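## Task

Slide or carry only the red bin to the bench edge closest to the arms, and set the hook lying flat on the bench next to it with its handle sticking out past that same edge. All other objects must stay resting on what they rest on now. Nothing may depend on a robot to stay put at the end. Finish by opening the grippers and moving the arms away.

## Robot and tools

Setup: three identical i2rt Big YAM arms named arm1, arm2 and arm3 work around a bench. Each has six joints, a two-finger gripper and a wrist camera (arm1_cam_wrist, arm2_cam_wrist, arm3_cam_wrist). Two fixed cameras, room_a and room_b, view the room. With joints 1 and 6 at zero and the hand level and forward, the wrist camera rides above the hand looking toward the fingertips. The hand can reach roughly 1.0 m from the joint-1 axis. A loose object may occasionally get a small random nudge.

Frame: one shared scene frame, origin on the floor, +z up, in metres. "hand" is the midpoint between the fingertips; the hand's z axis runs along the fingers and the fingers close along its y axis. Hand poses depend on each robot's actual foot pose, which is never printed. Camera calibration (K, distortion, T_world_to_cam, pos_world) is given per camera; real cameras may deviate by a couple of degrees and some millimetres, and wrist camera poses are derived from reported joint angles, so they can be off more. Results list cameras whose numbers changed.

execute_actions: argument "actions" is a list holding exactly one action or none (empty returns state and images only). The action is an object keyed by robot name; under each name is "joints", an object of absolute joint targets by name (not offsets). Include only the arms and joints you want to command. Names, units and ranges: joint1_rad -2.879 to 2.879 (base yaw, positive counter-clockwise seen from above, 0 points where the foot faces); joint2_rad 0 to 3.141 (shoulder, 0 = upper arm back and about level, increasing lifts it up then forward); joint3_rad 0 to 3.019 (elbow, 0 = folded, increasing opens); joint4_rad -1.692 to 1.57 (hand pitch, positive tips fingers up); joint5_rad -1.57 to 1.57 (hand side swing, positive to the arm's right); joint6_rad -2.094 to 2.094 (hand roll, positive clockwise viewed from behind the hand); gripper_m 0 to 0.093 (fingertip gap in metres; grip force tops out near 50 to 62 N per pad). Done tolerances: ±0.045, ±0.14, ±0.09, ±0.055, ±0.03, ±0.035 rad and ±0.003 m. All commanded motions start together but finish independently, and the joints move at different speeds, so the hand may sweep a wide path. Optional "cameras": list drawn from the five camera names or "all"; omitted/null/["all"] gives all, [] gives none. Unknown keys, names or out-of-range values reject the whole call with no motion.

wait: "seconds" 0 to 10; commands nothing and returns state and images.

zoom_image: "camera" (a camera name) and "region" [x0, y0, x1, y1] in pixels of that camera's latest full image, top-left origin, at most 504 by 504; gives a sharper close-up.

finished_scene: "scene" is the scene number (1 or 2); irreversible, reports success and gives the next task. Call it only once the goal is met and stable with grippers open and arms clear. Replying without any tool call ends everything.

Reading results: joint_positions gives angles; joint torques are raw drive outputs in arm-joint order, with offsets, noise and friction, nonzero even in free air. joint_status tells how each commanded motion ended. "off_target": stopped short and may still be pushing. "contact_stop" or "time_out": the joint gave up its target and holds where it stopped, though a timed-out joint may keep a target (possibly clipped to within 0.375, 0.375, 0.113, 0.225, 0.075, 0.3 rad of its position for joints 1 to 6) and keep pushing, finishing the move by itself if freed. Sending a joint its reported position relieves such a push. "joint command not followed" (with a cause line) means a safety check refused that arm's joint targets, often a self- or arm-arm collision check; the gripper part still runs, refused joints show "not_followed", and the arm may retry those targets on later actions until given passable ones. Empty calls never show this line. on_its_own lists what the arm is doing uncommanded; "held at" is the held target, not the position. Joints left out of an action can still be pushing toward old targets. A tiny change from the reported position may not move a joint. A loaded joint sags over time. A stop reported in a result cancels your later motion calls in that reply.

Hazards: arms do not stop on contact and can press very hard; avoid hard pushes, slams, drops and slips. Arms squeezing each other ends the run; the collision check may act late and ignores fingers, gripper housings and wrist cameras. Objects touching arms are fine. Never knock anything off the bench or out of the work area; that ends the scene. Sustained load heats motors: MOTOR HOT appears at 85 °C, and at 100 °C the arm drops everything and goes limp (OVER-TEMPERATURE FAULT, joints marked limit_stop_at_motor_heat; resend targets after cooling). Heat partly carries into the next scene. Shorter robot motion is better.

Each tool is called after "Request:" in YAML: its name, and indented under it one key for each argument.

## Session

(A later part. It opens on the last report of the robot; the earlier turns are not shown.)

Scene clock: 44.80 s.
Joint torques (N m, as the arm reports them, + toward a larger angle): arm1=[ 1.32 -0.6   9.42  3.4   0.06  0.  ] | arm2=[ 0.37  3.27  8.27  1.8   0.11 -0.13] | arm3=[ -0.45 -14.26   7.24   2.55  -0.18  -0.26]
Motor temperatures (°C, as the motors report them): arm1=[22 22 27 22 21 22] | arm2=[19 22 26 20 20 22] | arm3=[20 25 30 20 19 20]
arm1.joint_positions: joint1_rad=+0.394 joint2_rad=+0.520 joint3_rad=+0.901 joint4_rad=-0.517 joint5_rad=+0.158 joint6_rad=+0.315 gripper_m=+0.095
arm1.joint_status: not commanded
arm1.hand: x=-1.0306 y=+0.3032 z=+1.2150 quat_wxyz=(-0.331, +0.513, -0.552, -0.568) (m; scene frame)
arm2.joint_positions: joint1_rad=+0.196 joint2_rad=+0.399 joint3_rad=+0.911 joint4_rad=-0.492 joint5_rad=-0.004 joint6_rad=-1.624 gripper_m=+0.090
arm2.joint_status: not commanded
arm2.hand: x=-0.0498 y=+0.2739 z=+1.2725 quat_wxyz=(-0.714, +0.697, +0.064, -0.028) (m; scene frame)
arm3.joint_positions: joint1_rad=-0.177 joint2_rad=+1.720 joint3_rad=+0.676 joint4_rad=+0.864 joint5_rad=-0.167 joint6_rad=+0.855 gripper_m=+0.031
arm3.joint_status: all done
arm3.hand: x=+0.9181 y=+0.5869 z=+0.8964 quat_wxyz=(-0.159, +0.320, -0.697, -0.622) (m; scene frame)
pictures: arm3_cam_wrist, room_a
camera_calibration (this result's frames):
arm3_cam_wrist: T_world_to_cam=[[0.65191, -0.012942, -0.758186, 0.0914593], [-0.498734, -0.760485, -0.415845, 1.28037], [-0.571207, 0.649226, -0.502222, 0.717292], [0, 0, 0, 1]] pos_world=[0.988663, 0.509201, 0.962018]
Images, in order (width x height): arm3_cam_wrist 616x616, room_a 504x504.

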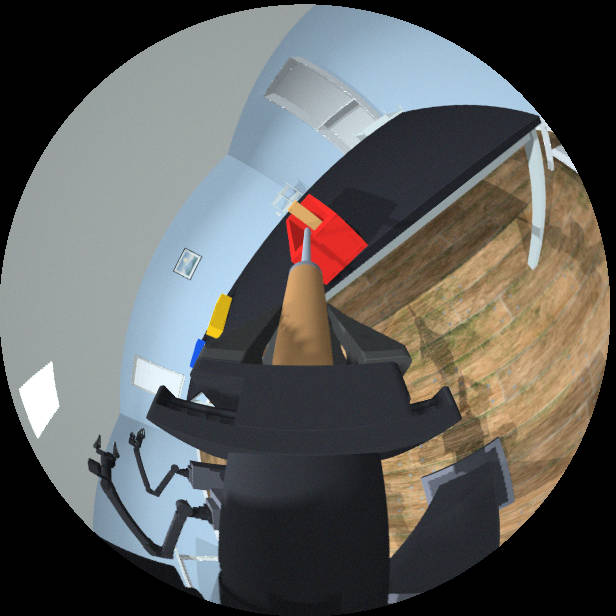

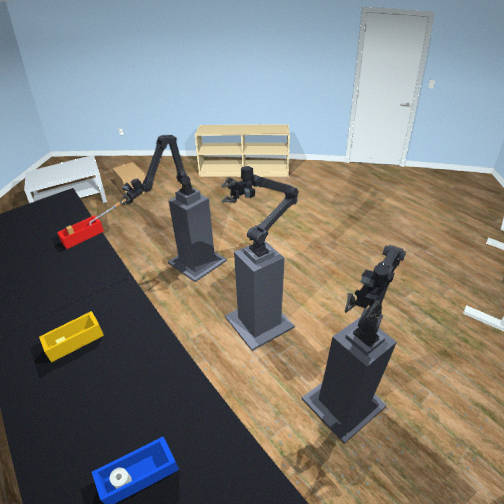

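Request:
execute_actions:
  actions:
    - {"arm3":{"joints":{"joint5_rad":-0.09,"joint3_rad":0.88}}}
  cameras: ["room_a"]

Request:
zoom_image:
  camera: "room_a"
  region: [20, 160, 160, 280]

Scene clock: 46.23 s.
Joint torques (N m, as the arm reports them, + toward a larger angle): arm1=[ 2.29  0.38  9.55  3.44  0.03 -0.03] | arm2=[ 0.14  3.39  8.29  1.77  0.11 -0.13] | arm3=[ -0.01 -15.38  10.47   2.85  -0.07  -0.27]
Motor temperatures (°C, as the motors report them): arm1=[22 22 27 22 21 22] | arm2=[19 22 26 20 20 22] | arm3=[20 25 30 20 19 20]
arm1.joint_positions: joint1_rad=+0.394 joint2_rad=+0.520 joint3_rad=+0.901 joint4_rad=-0.517 joint5_rad=+0.158 joint6_rad=+0.315 gripper_m=+0.095
arm1.joint_status: not commanded
arm1.hand: x=-1.0306 y=+0.3032 z=+1.2150 quat_wxyz=(-0.331, +0.513, -0.552, -0.568) (m; scene frame)
arm2.joint_positions: joint1_rad=+0.196 joint2_rad=+0.399 joint3_rad=+0.911 joint4_rad=-0.492 joint5_rad=-0.004 joint6_rad=-1.624 gripper_m=+0.090
arm2.joint_status: not commanded
arm2.hand: x=-0.0498 y=+0.2739 z=+1.2725 quat_wxyz=(-0.714, +0.697, +0.064, -0.028) (m; scene frame)
arm3.joint_positions: joint1_rad=-0.177 joint2_rad=+1.717 joint3_rad=+0.838 joint4_rad=+0.858 joint5_rad=-0.090 joint6_rad=+0.855 gripper_m=+0.031
arm3.joint_status: all done
arm3.hand: x=+0.9314 y=+0.6433 z=+0.9707 quat_wxyz=(-0.210, +0.281, -0.657, -0.667) (m; scene frame)
pictures: room_a
Images, in order (width x height): room_a 504x504.

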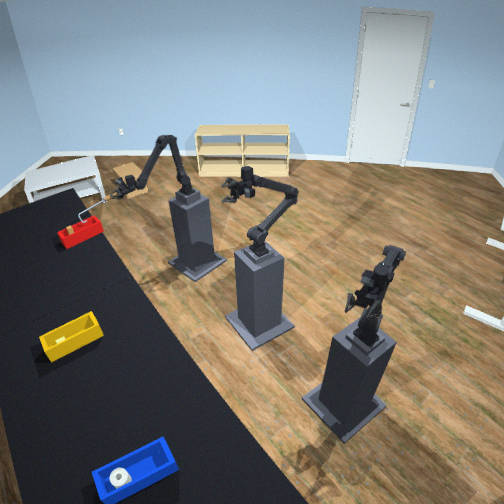

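Region (20, 160, 160, 280) of room_a's 504x504 image, scaled by 3.600, with more detail than that image has; it fills the top 432 rows of this view, and the rest is white.

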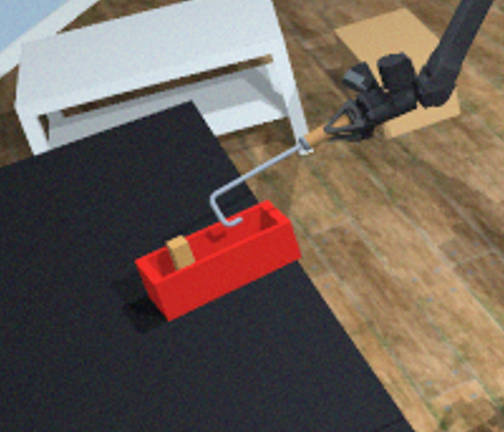

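Request:
execute_actions:
  actions:
    - {"arm3":{"joints":{"joint1_rad":0.10,"joint5_rad":0.12,"joint6_rad":1.86}}}
  cameras: []

Request:
execute_actions:
  actions:
    - {"arm3":{"joints":{"joint2_rad":2.2,"joint3_rad":1.33,"joint4_rad":1.0,"joint5_rad":0.25}}}
  cameras: ["room_a","arm3_cam_wrist"]

Request:
zoom_image:
  camera: "room_a"
  region: [20, 160, 160, 280]

Scene clock: 48.23 s.
Joint torques (N m, as the arm reports them, + toward a larger angle): arm1=[ 0.53 -0.77  9.47  3.29  0.   -0.08] | arm2=[-0.02  3.31  8.26  1.78  0.11 -0.14] | arm3=[  0.45 -15.46  10.55   2.74  -0.04  -0.07]
Motor temperatures (°C, as the motors report them): arm1=[22 22 27 22 21 22] | arm2=[19 22 26 20 20 22] | arm3=[20 25 30 20 19 20]
arm1.joint_positions: joint1_rad=+0.394 joint2_rad=+0.520 joint3_rad=+0.901 joint4_rad=-0.517 joint5_rad=+0.158 joint6_rad=+0.315 gripper_m=+0.095
arm1.joint_status: not commanded
arm1.hand: x=-1.0306 y=+0.3032 z=+1.2150 quat_wxyz=(-0.331, +0.513, -0.552, -0.568) (m; scene frame)
arm2.joint_positions: joint1_rad=+0.196 joint2_rad=+0.399 joint3_rad=+0.911 joint4_rad=-0.492 joint5_rad=-0.004 joint6_rad=-1.624 gripper_m=+0.090
arm2.joint_status: not commanded
arm2.hand: x=-0.0498 y=+0.2739 z=+1.2725 quat_wxyz=(-0.714, +0.697, +0.064, -0.028) (m; scene frame)
arm3.joint_positions: joint1_rad=+0.097 joint2_rad=+1.717 joint3_rad=+0.838 joint4_rad=+0.858 joint5_rad=+0.120 joint6_rad=+1.845 gripper_m=+0.031
arm3.joint_status: all done
arm3.hand: x=+0.7955 y=+0.6236 z=+0.9714 quat_wxyz=(+0.152, -0.041, -0.714, -0.683) (m; scene frame)
pictures: none
No camera images: the call's "cameras" was empty. Leave "cameras" out to get every camera's image.

Scene clock: 50.77 s.
Joint torques (N m, as the arm reports them, + toward a larger angle): arm1=[ 1.03  0.37  9.84  3.14  0.01 -0.05] | arm2=[ 0.3   3.09  8.28  1.72  0.12 -0.12] | arm3=[  0.35 -23.73  11.48   4.02   0.01  -0.04]
Motor temperatures (°C, as the motors report them): arm1=[22 22 27 22 21 22] | arm2=[19 22 26 20 20 22] | arm3=[20 25 30 20 19 20]
arm1.joint_positions: joint1_rad=+0.394 joint2_rad=+0.520 joint3_rad=+0.901 joint4_rad=-0.517 joint5_rad=+0.158 joint6_rad=+0.315 gripper_m=+0.095
arm1.joint_status: not commanded
arm1.hand: x=-1.0306 y=+0.3032 z=+1.2150 quat_wxyz=(-0.331, +0.513, -0.552, -0.568) (m; scene frame)
arm2.joint_positions: joint1_rad=+0.196 joint2_rad=+0.399 joint3_rad=+0.911 joint4_rad=-0.492 joint5_rad=-0.004 joint6_rad=-1.624 gripper_m=+0.090
arm2.joint_status: not commanded
arm2.hand: x=-0.0498 y=+0.2739 z=+1.2725 quat_wxyz=(-0.714, +0.697, +0.064, -0.028) (m; scene frame)
arm3.joint_positions: joint1_rad=+0.097 joint2_rad=+2.252 joint3_rad=+1.267 joint4_rad=+0.943 joint5_rad=+0.249 joint6_rad=+1.846 gripper_m=+0.031
arm3.joint_status: joint4_rad time_out (moved +0.085 of +0.142); the others done
arm3.on_its_own: joint4_rad reads +0.943 and still pushes toward +1.000 since a time_out
arm3.hand: x=+0.7785 y=+0.7564 z=+0.8291 quat_wxyz=(+0.105, -0.085, -0.717, -0.684) (m; scene frame)
pictures: arm3_cam_wrist, room_a
camera_calibration (this result's frames):
arm3_cam_wrist: T_world_to_cam=[[-0.252649, -0.0424175, -0.966628, 1.03303], [-0.772001, -0.593391, 0.227818, 0.864293], [-0.583252, 0.803796, 0.117173, -0.127391], [0, 0, 0, 1]] pos_world=[0.853928, 0.659079, 0.816583]
Images, in order (width x height): arm3_cam_wrist 616x616, room_a 504x504.

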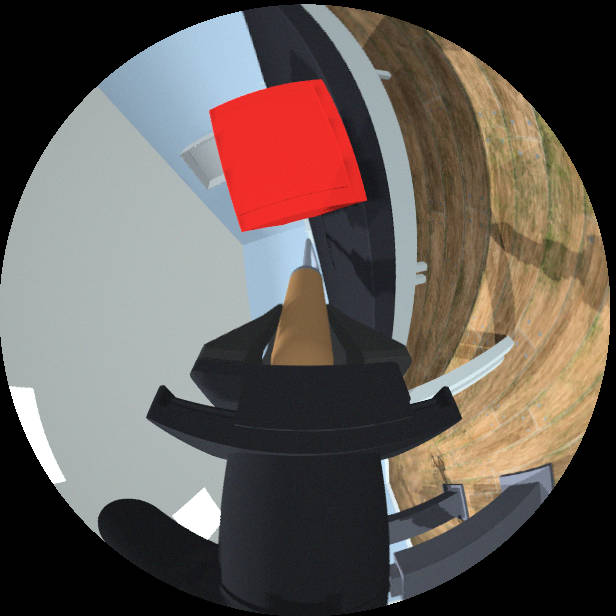

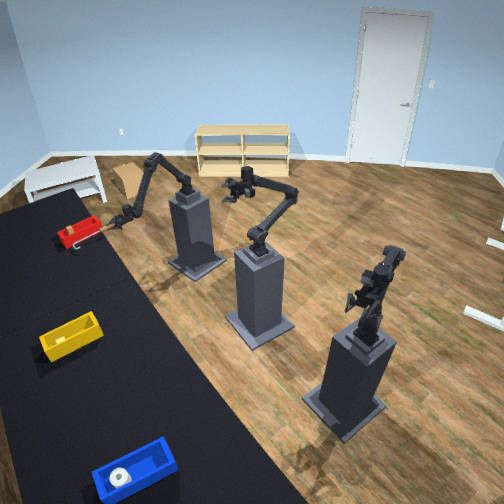

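Region (20, 160, 160, 280) of room_a's 504x504 image, scaled by 3.600, with more detail than that image has; it fills the top 432 rows of this view, and the rest is white.

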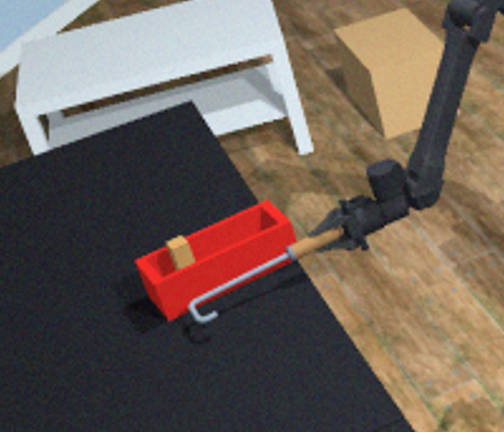

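Request:
execute_actions:
  actions:
    - {"arm3":{"joints":{"joint2_rad":2.32,"joint3_rad":1.39,"joint4_rad":1.035,"joint5_rad":0.30}}}
  cameras: ["room_a","arm3_cam_wrist"]

Request:
zoom_image:
  camera: "room_a"
  region: [40, 180, 140, 270]

Scene clock: 52.90 s.
Joint torques (N m, as the arm reports them, + toward a larger angle): arm1=[ 1.12 -1.19  9.85  3.29  0.05 -0.05] | arm2=[ 0.23  3.46  8.25  1.82  0.1  -0.12] | arm3=[  0.32 -23.23   9.93   3.99   0.    -0.05]
Motor temperatures (°C, as the motors report them): arm1=[22 22 27 22 21 22] | arm2=[19 22 26 20 20 22] | arm3=[20 25 30 20 19 20]
arm1.joint_positions: joint1_rad=+0.394 joint2_rad=+0.520 joint3_rad=+0.901 joint4_rad=-0.517 joint5_rad=+0.158 joint6_rad=+0.315 gripper_m=+0.095
arm1.joint_status: not commanded
arm1.hand: x=-1.0306 y=+0.3032 z=+1.2150 quat_wxyz=(-0.331, +0.513, -0.552, -0.568) (m; scene frame)
arm2.joint_positions: joint1_rad=+0.196 joint2_rad=+0.399 joint3_rad=+0.911 joint4_rad=-0.492 joint5_rad=-0.004 joint6_rad=-1.624 gripper_m=+0.090
arm2.joint_status: not commanded
arm2.hand: x=-0.0498 y=+0.2739 z=+1.2725 quat_wxyz=(-0.714, +0.697, +0.064, -0.028) (m; scene frame)
arm3.joint_positions: joint1_rad=+0.098 joint2_rad=+2.355 joint3_rad=+1.344 joint4_rad=+0.978 joint5_rad=+0.300 joint6_rad=+1.846 gripper_m=+0.031
arm3.joint_status: joint4_rad time_out (moved +0.036 of +0.092); the others done
arm3.on_its_own: joint4_rad reads +0.978 and still pushes toward +1.035 since a time_out
arm3.hand: x=+0.7820 y=+0.7716 z=+0.7947 quat_wxyz=(+0.088, -0.102, -0.711, -0.690) (m; scene frame)
pictures: arm3_cam_wrist, room_a
camera_calibration (this result's frames):
arm3_cam_wrist: T_world_to_cam=[[-0.254911, -0.0209509, -0.966737, 0.986523], [-0.800577, -0.55613, 0.22315, 0.8812], [-0.542307, 0.830831, 0.124991, -0.192617], [0, 0, 0, 1]] pos_world=[0.852486, 0.670762, 0.781145]
Images, in order (width x height): arm3_cam_wrist 616x616, room_a 504x504.

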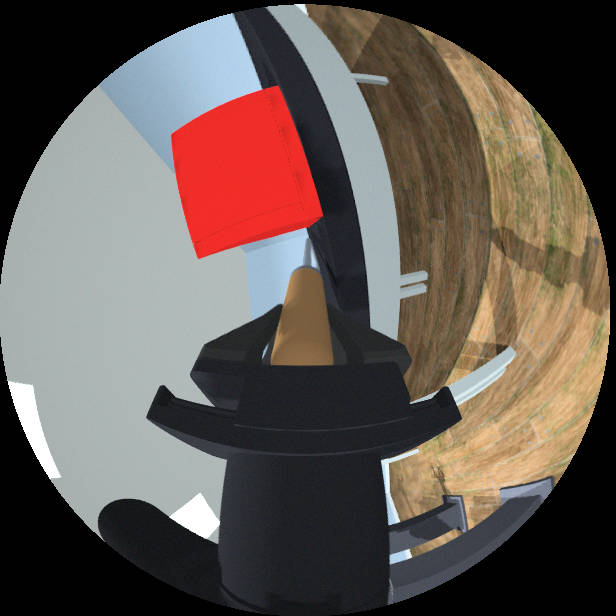

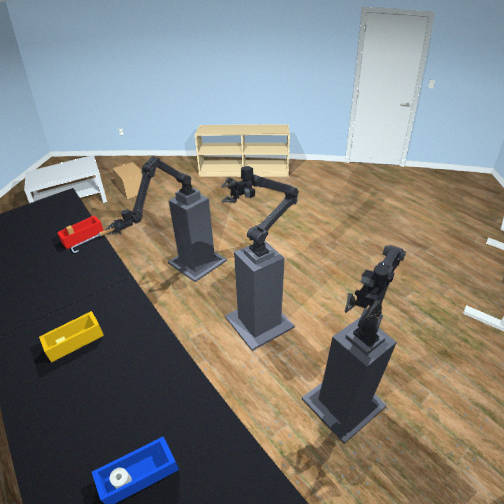

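Region (40, 180, 140, 270) of room_a's 504x504 image, scaled by 5.040, with more detail than that image has; it fills the top 454 rows of this view, and the rest is white.

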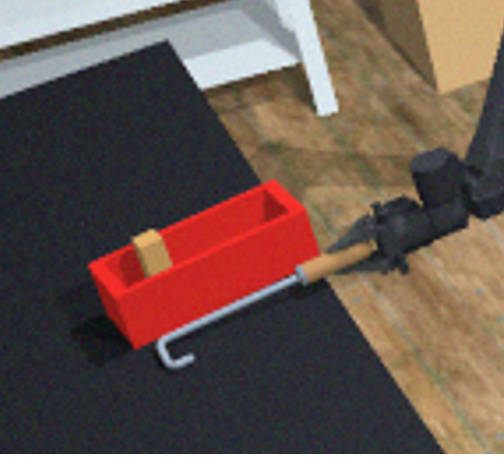

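Request:
execute_actions:
  actions:
    - {"arm3":{"joints":{"joint3_rad":1.34,"joint4_rad":0.975}}}
  cameras: ["arm3_cam_wrist"]

Scene clock: 53.60 s.
Joint torques (N m, as the arm reports them, + toward a larger angle): arm1=[ 1.    0.03  9.45  3.34  0.07 -0.06] | arm2=[ 0.35  3.46  8.31  1.76  0.11 -0.13] | arm3=[ -0.02 -22.9    6.9    1.77   0.    -0.17]
Motor temperatures (°C, as the motors report them): arm1=[22 22 27 22 21 22] | arm2=[19 22 26 20 20 22] | arm3=[20 25 30 20 19 20]
arm1.joint_positions: joint1_rad=+0.394 joint2_rad=+0.520 joint3_rad=+0.901 joint4_rad=-0.517 joint5_rad=+0.158 joint6_rad=+0.315 gripper_m=+0.095
arm1.joint_status: not commanded
arm1.hand: x=-1.0306 y=+0.3032 z=+1.2150 quat_wxyz=(-0.331, +0.513, -0.552, -0.568) (m; scene frame)
arm2.joint_positions: joint1_rad=+0.196 joint2_rad=+0.399 joint3_rad=+0.911 joint4_rad=-0.492 joint5_rad=-0.004 joint6_rad=-1.624 gripper_m=+0.090
arm2.joint_status: not commanded
arm2.hand: x=-0.0498 y=+0.2739 z=+1.2725 quat_wxyz=(-0.714, +0.697, +0.064, -0.028) (m; scene frame)
arm3.joint_positions: joint1_rad=+0.098 joint2_rad=+2.354 joint3_rad=+1.332 joint4_rad=+0.978 joint5_rad=+0.300 joint6_rad=+1.855 gripper_m=+0.031
arm3.joint_status: all done
arm3.hand: x=+0.7831 y=+0.7679 z=+0.7901 quat_wxyz=(+0.090, -0.105, -0.715, -0.686) (m; scene frame)
pictures: arm3_cam_wrist
camera_calibration (this result's frames):
arm3_cam_wrist: T_world_to_cam=[[-0.260651, -0.0312458, -0.964927, 0.993339], [-0.799596, -0.553116, 0.233901, 0.869476], [-0.541025, 0.832518, 0.119186, -0.186102], [0, 0, 0, 1]] pos_world=[0.853458, 0.666892, 0.777309]
Images, in order (width x height): arm3_cam_wrist 616x616.

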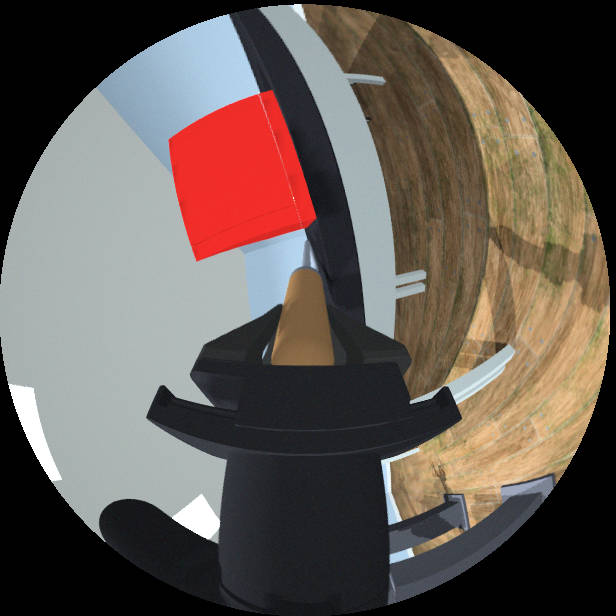

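Contact made. Release.

Request:
execute_actions:
  actions:
    - {"arm3":{"joints":{"gripper_m":0.09,"joint6_rad":1.75}}}
  cameras: ["room_a","arm3_cam_wrist"]

Request:
zoom_image:
  camera: "room_a"
  region: [40, 180, 140, 270]

Scene clock: 54.70 s.
Joint torques (N m, as the arm reports them, + toward a larger angle): arm1=[ 1.91 -0.24  9.53  3.43  0.   -0.04] | arm2=[ 0.31  3.52  8.26  1.77  0.1  -0.13] | arm3=[  0.42 -20.64   7.14   1.75  -0.03  -0.33]
Motor temperatures (°C, as the motors report them): arm1=[22 22 27 22 21 22] | arm2=[19 22 26 20 20 22] | arm3=[20 25 30 20 19 20]
arm1.joint_positions: joint1_rad=+0.394 joint2_rad=+0.520 joint3_rad=+0.901 joint4_rad=-0.517 joint5_rad=+0.158 joint6_rad=+0.315 gripper_m=+0.095
arm1.joint_status: not commanded
arm1.hand: x=-1.0306 y=+0.3032 z=+1.2150 quat_wxyz=(-0.331, +0.513, -0.552, -0.568) (m; scene frame)
arm2.joint_positions: joint1_rad=+0.196 joint2_rad=+0.399 joint3_rad=+0.911 joint4_rad=-0.492 joint5_rad=-0.004 joint6_rad=-1.624 gripper_m=+0.090
arm2.joint_status: not commanded
arm2.hand: x=-0.0498 y=+0.2739 z=+1.2725 quat_wxyz=(-0.714, +0.697, +0.064, -0.028) (m; scene frame)
arm3.joint_positions: joint1_rad=+0.098 joint2_rad=+2.326 joint3_rad=+1.332 joint4_rad=+0.977 joint5_rad=+0.300 joint6_rad=+1.761 gripper_m=+0.090
arm3.joint_status: all done
arm3.hand: x=+0.7824 y=+0.7708 z=+0.8113 quat_wxyz=(+0.061, -0.073, -0.709, -0.699) (m; scene frame)
pictures: arm3_cam_wrist, room_a
camera_calibration (this result's frames):
arm3_cam_wrist: T_world_to_cam=[[-0.176746, -0.00723891, -0.98423, 0.945208], [-0.814642, -0.560121, 0.150411, 0.950433], [-0.552376, 0.828379, 0.0931019, -0.158188], [0, 0, 0, 1]] pos_world=[0.853944, 0.670239, 0.802073]
Images, in order (width x height): arm3_cam_wrist 616x616, room_a 504x504.

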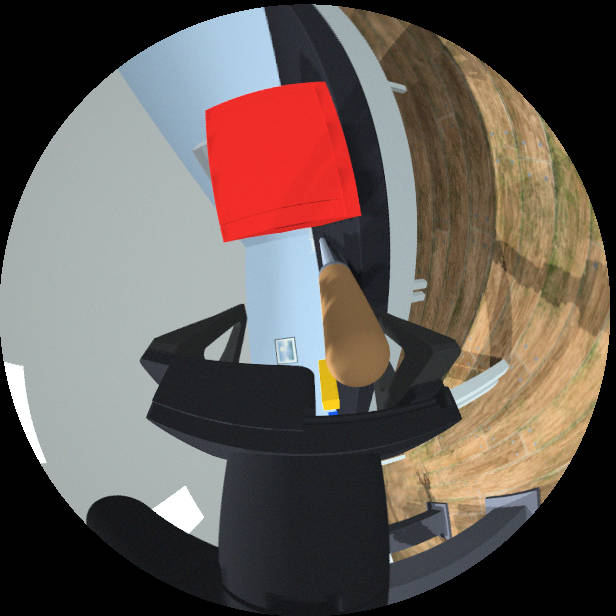

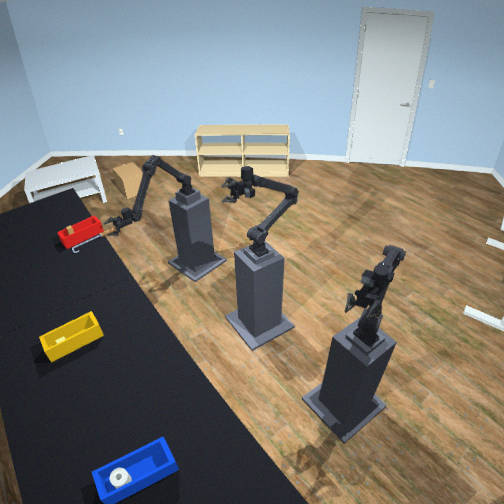

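Region (40, 180, 140, 270) of room_a's 504x504 image, scaled by 5.040, with more detail than that image has; it fills the top 454 rows of this view, and the rest is white.

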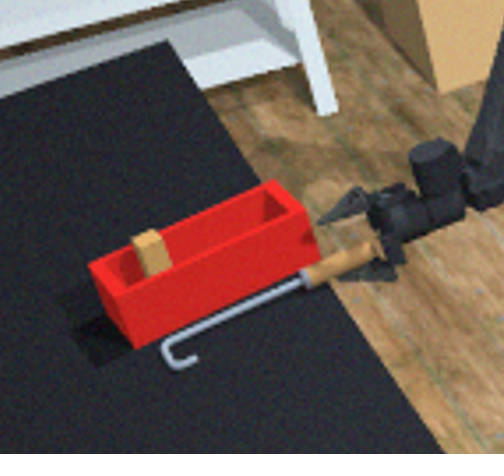

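Request:
execute_actions:
  actions:
    - {"arm3":{"joints":{"joint3_rad":1.27,"joint4_rad":1.04,"joint6_rad":1.6}}}
  cameras: ["arm3_cam_wrist"]

Scene clock: 56.07 s.
Joint torques (N m, as the arm reports them, + toward a larger angle): arm1=[ 1.   -0.46  9.47  3.35  0.01 -0.02] | arm2=[ 0.16  3.39  8.29  1.78  0.12 -0.13] | arm3=[  0.18 -19.63   6.29   2.92  -0.02  -0.33]
Motor temperatures (°C, as the motors report them): arm1=[22 22 27 22 21 22] | arm2=[19 22 26 20 20 22] | arm3=[20 25 30 20 19 20]
arm1.joint_positions: joint1_rad=+0.394 joint2_rad=+0.520 joint3_rad=+0.901 joint4_rad=-0.517 joint5_rad=+0.158 joint6_rad=+0.315 gripper_m=+0.095
arm1.joint_status: not commanded
arm1.hand: x=-1.0306 y=+0.3032 z=+1.2150 quat_wxyz=(-0.331, +0.513, -0.552, -0.568) (m; scene frame)
arm2.joint_positions: joint1_rad=+0.196 joint2_rad=+0.399 joint3_rad=+0.911 joint4_rad=-0.492 joint5_rad=-0.004 joint6_rad=-1.624 gripper_m=+0.090
arm2.joint_status: not commanded
arm2.hand: x=-0.0498 y=+0.2739 z=+1.2725 quat_wxyz=(-0.714, +0.697, +0.064, -0.028) (m; scene frame)
arm3.joint_positions: joint1_rad=+0.098 joint2_rad=+2.323 joint3_rad=+1.268 joint4_rad=+1.013 joint5_rad=+0.300 joint6_rad=+1.611 gripper_m=+0.090
arm3.joint_status: all done
arm3.hand: x=+0.7881 y=+0.7507 z=+0.7939 quat_wxyz=(+0.006, -0.017, -0.721, -0.692) (m; scene frame)
pictures: arm3_cam_wrist
camera_calibration (this result's frames):
arm3_cam_wrist: T_world_to_cam=[[-0.0201259, -0.0347595, -0.999193, 0.838026], [-0.826851, -0.561257, 0.0361793, 1.04767], [-0.562061, 0.826911, -0.0174451, -0.0402149], [0, 0, 0, 1]] pos_world=[0.860532, 0.650397, 0.798744]
Images, in order (width x height): arm3_cam_wrist 616x616.

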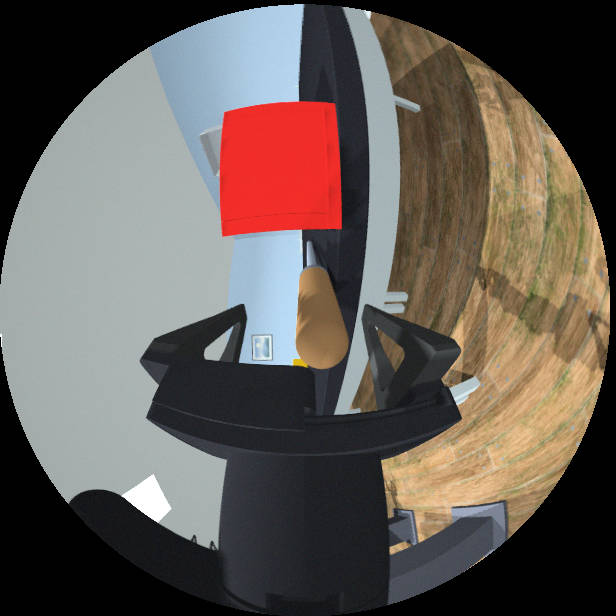

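Request:
execute_actions:
  actions:
    - {"arm3":{"joints":{"joint1_rad":-0.095}}}
  cameras: []

Request:
execute_actions:
  actions:
    - {"arm3":{"joints":{"gripper_m":0.0,"joint5_rad":0.1}}}
  cameras: ["arm3_cam_wrist","room_a"]

Request:
zoom_image:
  camera: "room_a"
  region: [40, 180, 140, 270]

Scene clock: 57.80 s.
Joint torques (N m, as the arm reports them, + toward a larger angle): arm1=[ 1.17  0.07  9.4   3.32  0.02 -0.04] | arm2=[ 0.11  3.37  8.23  1.71  0.11 -0.12] | arm3=[ -0.82 -19.96   6.32   2.88  -0.07  -0.33]
Motor temperatures (°C, as the motors report them): arm1=[22 22 27 22 21 22] | arm2=[19 21 26 20 20 22] | arm3=[20 25 29 20 19 20]
arm1.joint_positions: joint1_rad=+0.394 joint2_rad=+0.520 joint3_rad=+0.901 joint4_rad=-0.517 joint5_rad=+0.158 joint6_rad=+0.315 gripper_m=+0.095
arm1.joint_status: not commanded
arm1.hand: x=-1.0306 y=+0.3032 z=+1.2150 quat_wxyz=(-0.331, +0.513, -0.552, -0.568) (m; scene frame)
arm2.joint_positions: joint1_rad=+0.196 joint2_rad=+0.399 joint3_rad=+0.911 joint4_rad=-0.492 joint5_rad=-0.004 joint6_rad=-1.624 gripper_m=+0.090
arm2.joint_status: not commanded
arm2.hand: x=-0.0498 y=+0.2739 z=+1.2725 quat_wxyz=(-0.714, +0.697, +0.064, -0.028) (m; scene frame)
arm3.joint_positions: joint1_rad=-0.090 joint2_rad=+2.323 joint3_rad=+1.268 joint4_rad=+1.013 joint5_rad=+0.301 joint6_rad=+1.610 gripper_m=+0.090
arm3.joint_status: all done
arm3.hand: x=+0.9294 y=+0.7680 z=+0.7932 quat_wxyz=(-0.060, -0.085, -0.717, -0.689) (m; scene frame)
pictures: none
No camera images: the call's "cameras" was empty. Leave "cameras" out to get every camera's image.

Scene clock: 58.63 s.
Joint torques (N m, as the arm reports them, + toward a larger angle): arm1=[ 1.01 -0.7   9.55  3.48  0.05 -0.06] | arm2=[ 0.17  3.31  8.29  1.77  0.11 -0.12] | arm3=[ -0.35 -20.03   6.32   2.95  -0.16  -0.33]
Motor temperatures (°C, as the motors report them): arm1=[22 22 27 22 21 22] | arm2=[19 21 26 20 20 22] | arm3=[20 25 29 20 19 20]
arm1.joint_positions: joint1_rad=+0.394 joint2_rad=+0.520 joint3_rad=+0.901 joint4_rad=-0.517 joint5_rad=+0.158 joint6_rad=+0.315 gripper_m=+0.095
arm1.joint_status: not commanded
arm1.hand: x=-1.0306 y=+0.3032 z=+1.2150 quat_wxyz=(-0.331, +0.513, -0.552, -0.568) (m; scene frame)
arm2.joint_positions: joint1_rad=+0.196 joint2_rad=+0.399 joint3_rad=+0.911 joint4_rad=-0.492 joint5_rad=-0.004 joint6_rad=-1.624 gripper_m=+0.090
arm2.joint_status: not commanded
arm2.hand: x=-0.0498 y=+0.2739 z=+1.2725 quat_wxyz=(-0.714, +0.697, +0.064, -0.028) (m; scene frame)
arm3.joint_positions: joint1_rad=-0.090 joint2_rad=+2.323 joint3_rad=+1.268 joint4_rad=+1.013 joint5_rad=+0.103 joint6_rad=+1.610 gripper_m=+0.001
arm3.joint_status: all done
arm3.hand: x=+0.8955 y=+0.7716 z=+0.7931 quat_wxyz=(+0.011, -0.016, -0.722, -0.692) (m; scene frame)
pictures: arm3_cam_wrist, room_a
camera_calibration (this result's frames):
arm3_cam_wrist: T_world_to_cam=[[-0.0267817, -0.0365145, -0.998974, 0.847245], [-0.821256, -0.568951, 0.0428135, 1.14392], [-0.56993, 0.821561, -0.0147503, 0.0118603], [0, 0, 0, 1]] pos_world=[0.968902, 0.672027, 0.797576]
Images, in order (width x height): arm3_cam_wrist 616x616, room_a 504x504.

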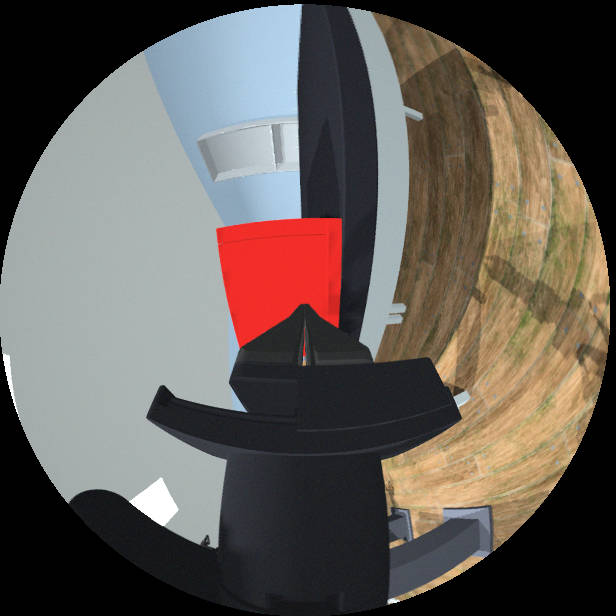

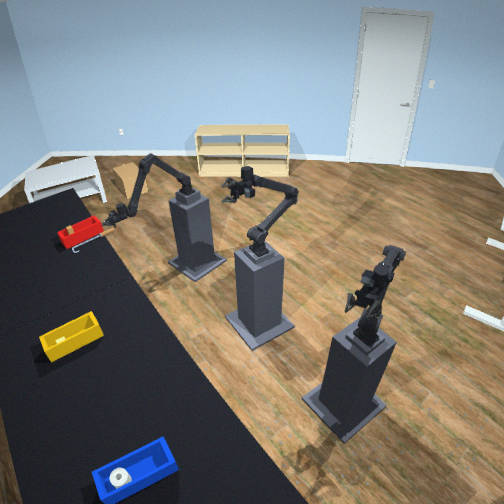

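Region (40, 180, 140, 270) of room_a's 504x504 image, scaled by 5.040, with more detail than that image has; it fills the top 454 rows of this view, and the rest is white.

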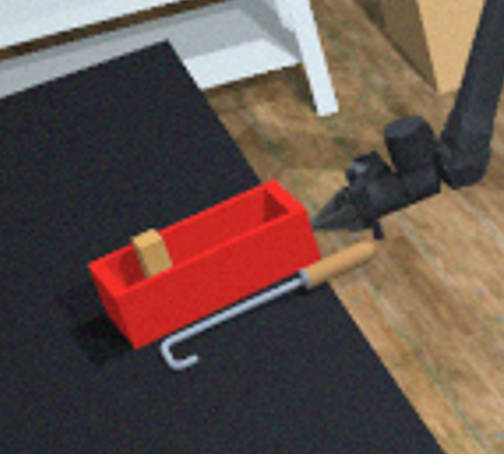

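Request:
execute_actions:
  actions:
    - {"arm3":{"joints":{"joint3_rad":1.40,"joint4_rad":0.92}}}
  cameras: ["arm3_cam_wrist","room_a"]

Request:
zoom_image:
  camera: "room_a"
  region: [40, 180, 140, 270]

Scene clock: 59.70 s.
Joint torques (N m, as the arm reports them, + toward a larger angle): arm1=[ 1.68  0.5   9.47  3.31  0.07 -0.04] | arm2=[ 0.13  3.31  8.27  1.77  0.1  -0.13] | arm3=[ -0.45 -21.12   8.91   1.28  -0.15  -0.32]
Motor temperatures (°C, as the motors report them): arm1=[22 22 27 22 21 22] | arm2=[19 21 26 20 20 22] | arm3=[20 25 29 20 19 20]
arm1.joint_positions: joint1_rad=+0.394 joint2_rad=+0.520 joint3_rad=+0.901 joint4_rad=-0.517 joint5_rad=+0.158 joint6_rad=+0.315 gripper_m=+0.095
arm1.joint_status: not commanded
arm1.hand: x=-1.0306 y=+0.3032 z=+1.2150 quat_wxyz=(-0.331, +0.513, -0.552, -0.568) (m; scene frame)
arm2.joint_positions: joint1_rad=+0.196 joint2_rad=+0.399 joint3_rad=+0.911 joint4_rad=-0.492 joint5_rad=-0.004 joint6_rad=-1.624 gripper_m=+0.090
arm2.joint_status: not commanded
arm2.hand: x=-0.0498 y=+0.2739 z=+1.2725 quat_wxyz=(-0.714, +0.697, +0.064, -0.028) (m; scene frame)
arm3.joint_positions: joint1_rad=-0.090 joint2_rad=+2.320 joint3_rad=+1.373 joint4_rad=+0.939 joint5_rad=+0.103 joint6_rad=+1.609 gripper_m=+0.001
arm3.joint_status: all done
arm3.hand: x=+0.8923 y=+0.8056 z=+0.8240 quat_wxyz=(+0.013, -0.017, -0.710, -0.703) (m; scene frame)
pictures: arm3_cam_wrist, room_a
camera_calibration (this result's frames):
arm3_cam_wrist: T_world_to_cam=[[-0.0296025, -0.00351026, -0.999556, 0.855656], [-0.821026, -0.570284, 0.026318, 1.17378], [-0.570123, 0.82144, 0.0139998, -0.0408916], [0, 0, 0, 1]] pos_world=[0.96572, 0.705982, 0.824957]
Images, in order (width x height): arm3_cam_wrist 616x616, room_a 504x504.

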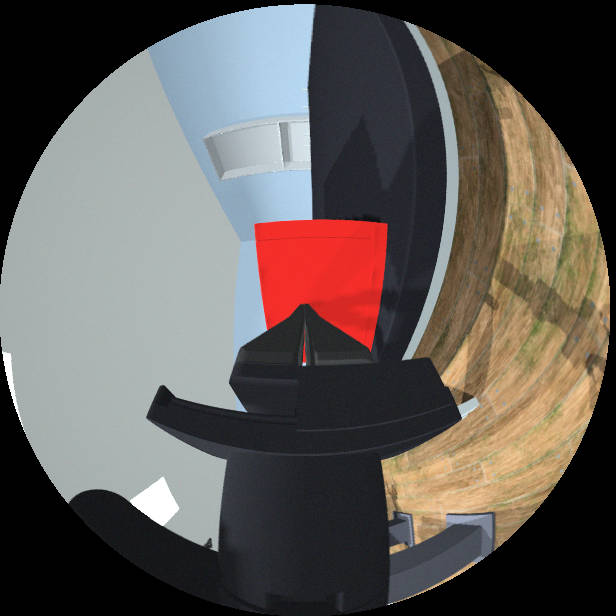

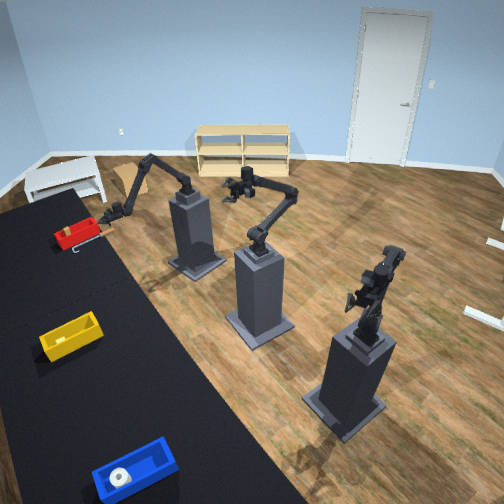

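Region (40, 180, 140, 270) of room_a's 504x504 image, scaled by 5.040, with more detail than that image has; it fills the top 454 rows of this view, and the rest is white.

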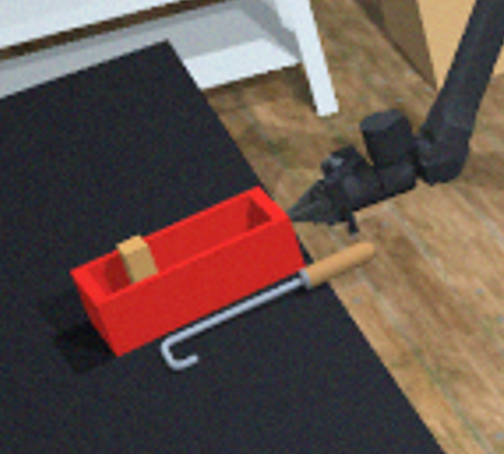

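Good. Retract.

Request:
execute_actions:
  actions:
    - {"arm3":{"joints":{"joint2_rad":1.6,"joint3_rad":0.55}}}
  cameras: ["room_a"]

Request:
zoom_image:
  camera: "room_a"
  region: [40, 160, 160, 270]

Scene clock: 61.27 s.
Joint torques (N m, as the arm reports them, + toward a larger angle): arm1=[ 1.63 -0.33  9.58  3.4  -0.02 -0.04] | arm2=[ 0.26  3.31  8.23  1.79  0.09 -0.12] | arm3=[-0.61 -9.44  6.54  1.54 -0.1  -0.33]
Motor temperatures (°C, as the motors report them): arm1=[22 22 27 22 21 22] | arm2=[19 21 26 20 20 22] | arm3=[20 25 29 20 19 20]
arm1.joint_positions: joint1_rad=+0.394 joint2_rad=+0.520 joint3_rad=+0.901 joint4_rad=-0.517 joint5_rad=+0.158 joint6_rad=+0.315 gripper_m=+0.095
arm1.joint_status: not commanded
arm1.hand: x=-1.0306 y=+0.3032 z=+1.2150 quat_wxyz=(-0.331, +0.513, -0.552, -0.568) (m; scene frame)
arm2.joint_positions: joint1_rad=+0.196 joint2_rad=+0.399 joint3_rad=+0.911 joint4_rad=-0.492 joint5_rad=-0.004 joint6_rad=-1.624 gripper_m=+0.090
arm2.joint_status: not commanded
arm2.hand: x=-0.0498 y=+0.2739 z=+1.2725 quat_wxyz=(-0.714, +0.697, +0.064, -0.028) (m; scene frame)
arm3.joint_positions: joint1_rad=-0.090 joint2_rad=+1.599 joint3_rad=+0.544 joint4_rad=+0.934 joint5_rad=+0.102 joint6_rad=+1.609 gripper_m=+0.001
arm3.joint_status: all done
arm3.hand: x=+0.9182 y=+0.5416 z=+0.9204 quat_wxyz=(+0.008, -0.013, -0.749, -0.663) (m; scene frame)
pictures: room_a
Images, in order (width x height): room_a 504x504.

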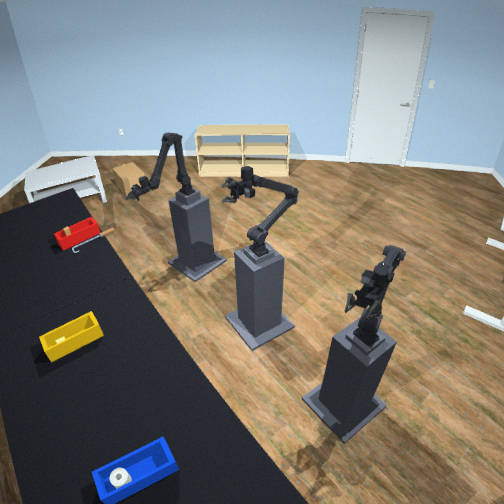

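Region (40, 160, 160, 270) of room_a's 504x504 image, scaled by 4.200, with more detail than that image has; it fills the top 462 rows of this view, and the rest is white.

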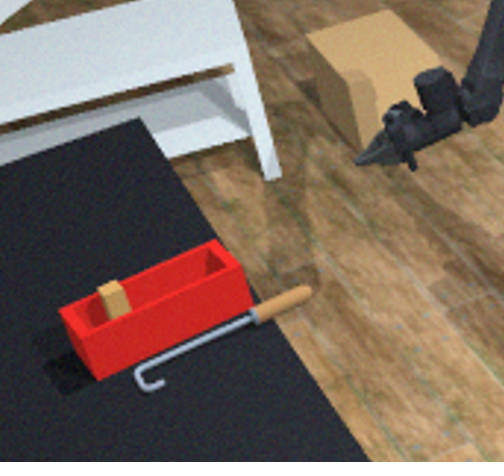

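Request:
finished_scene:
  scene: 2

The scene is finished: the task was done.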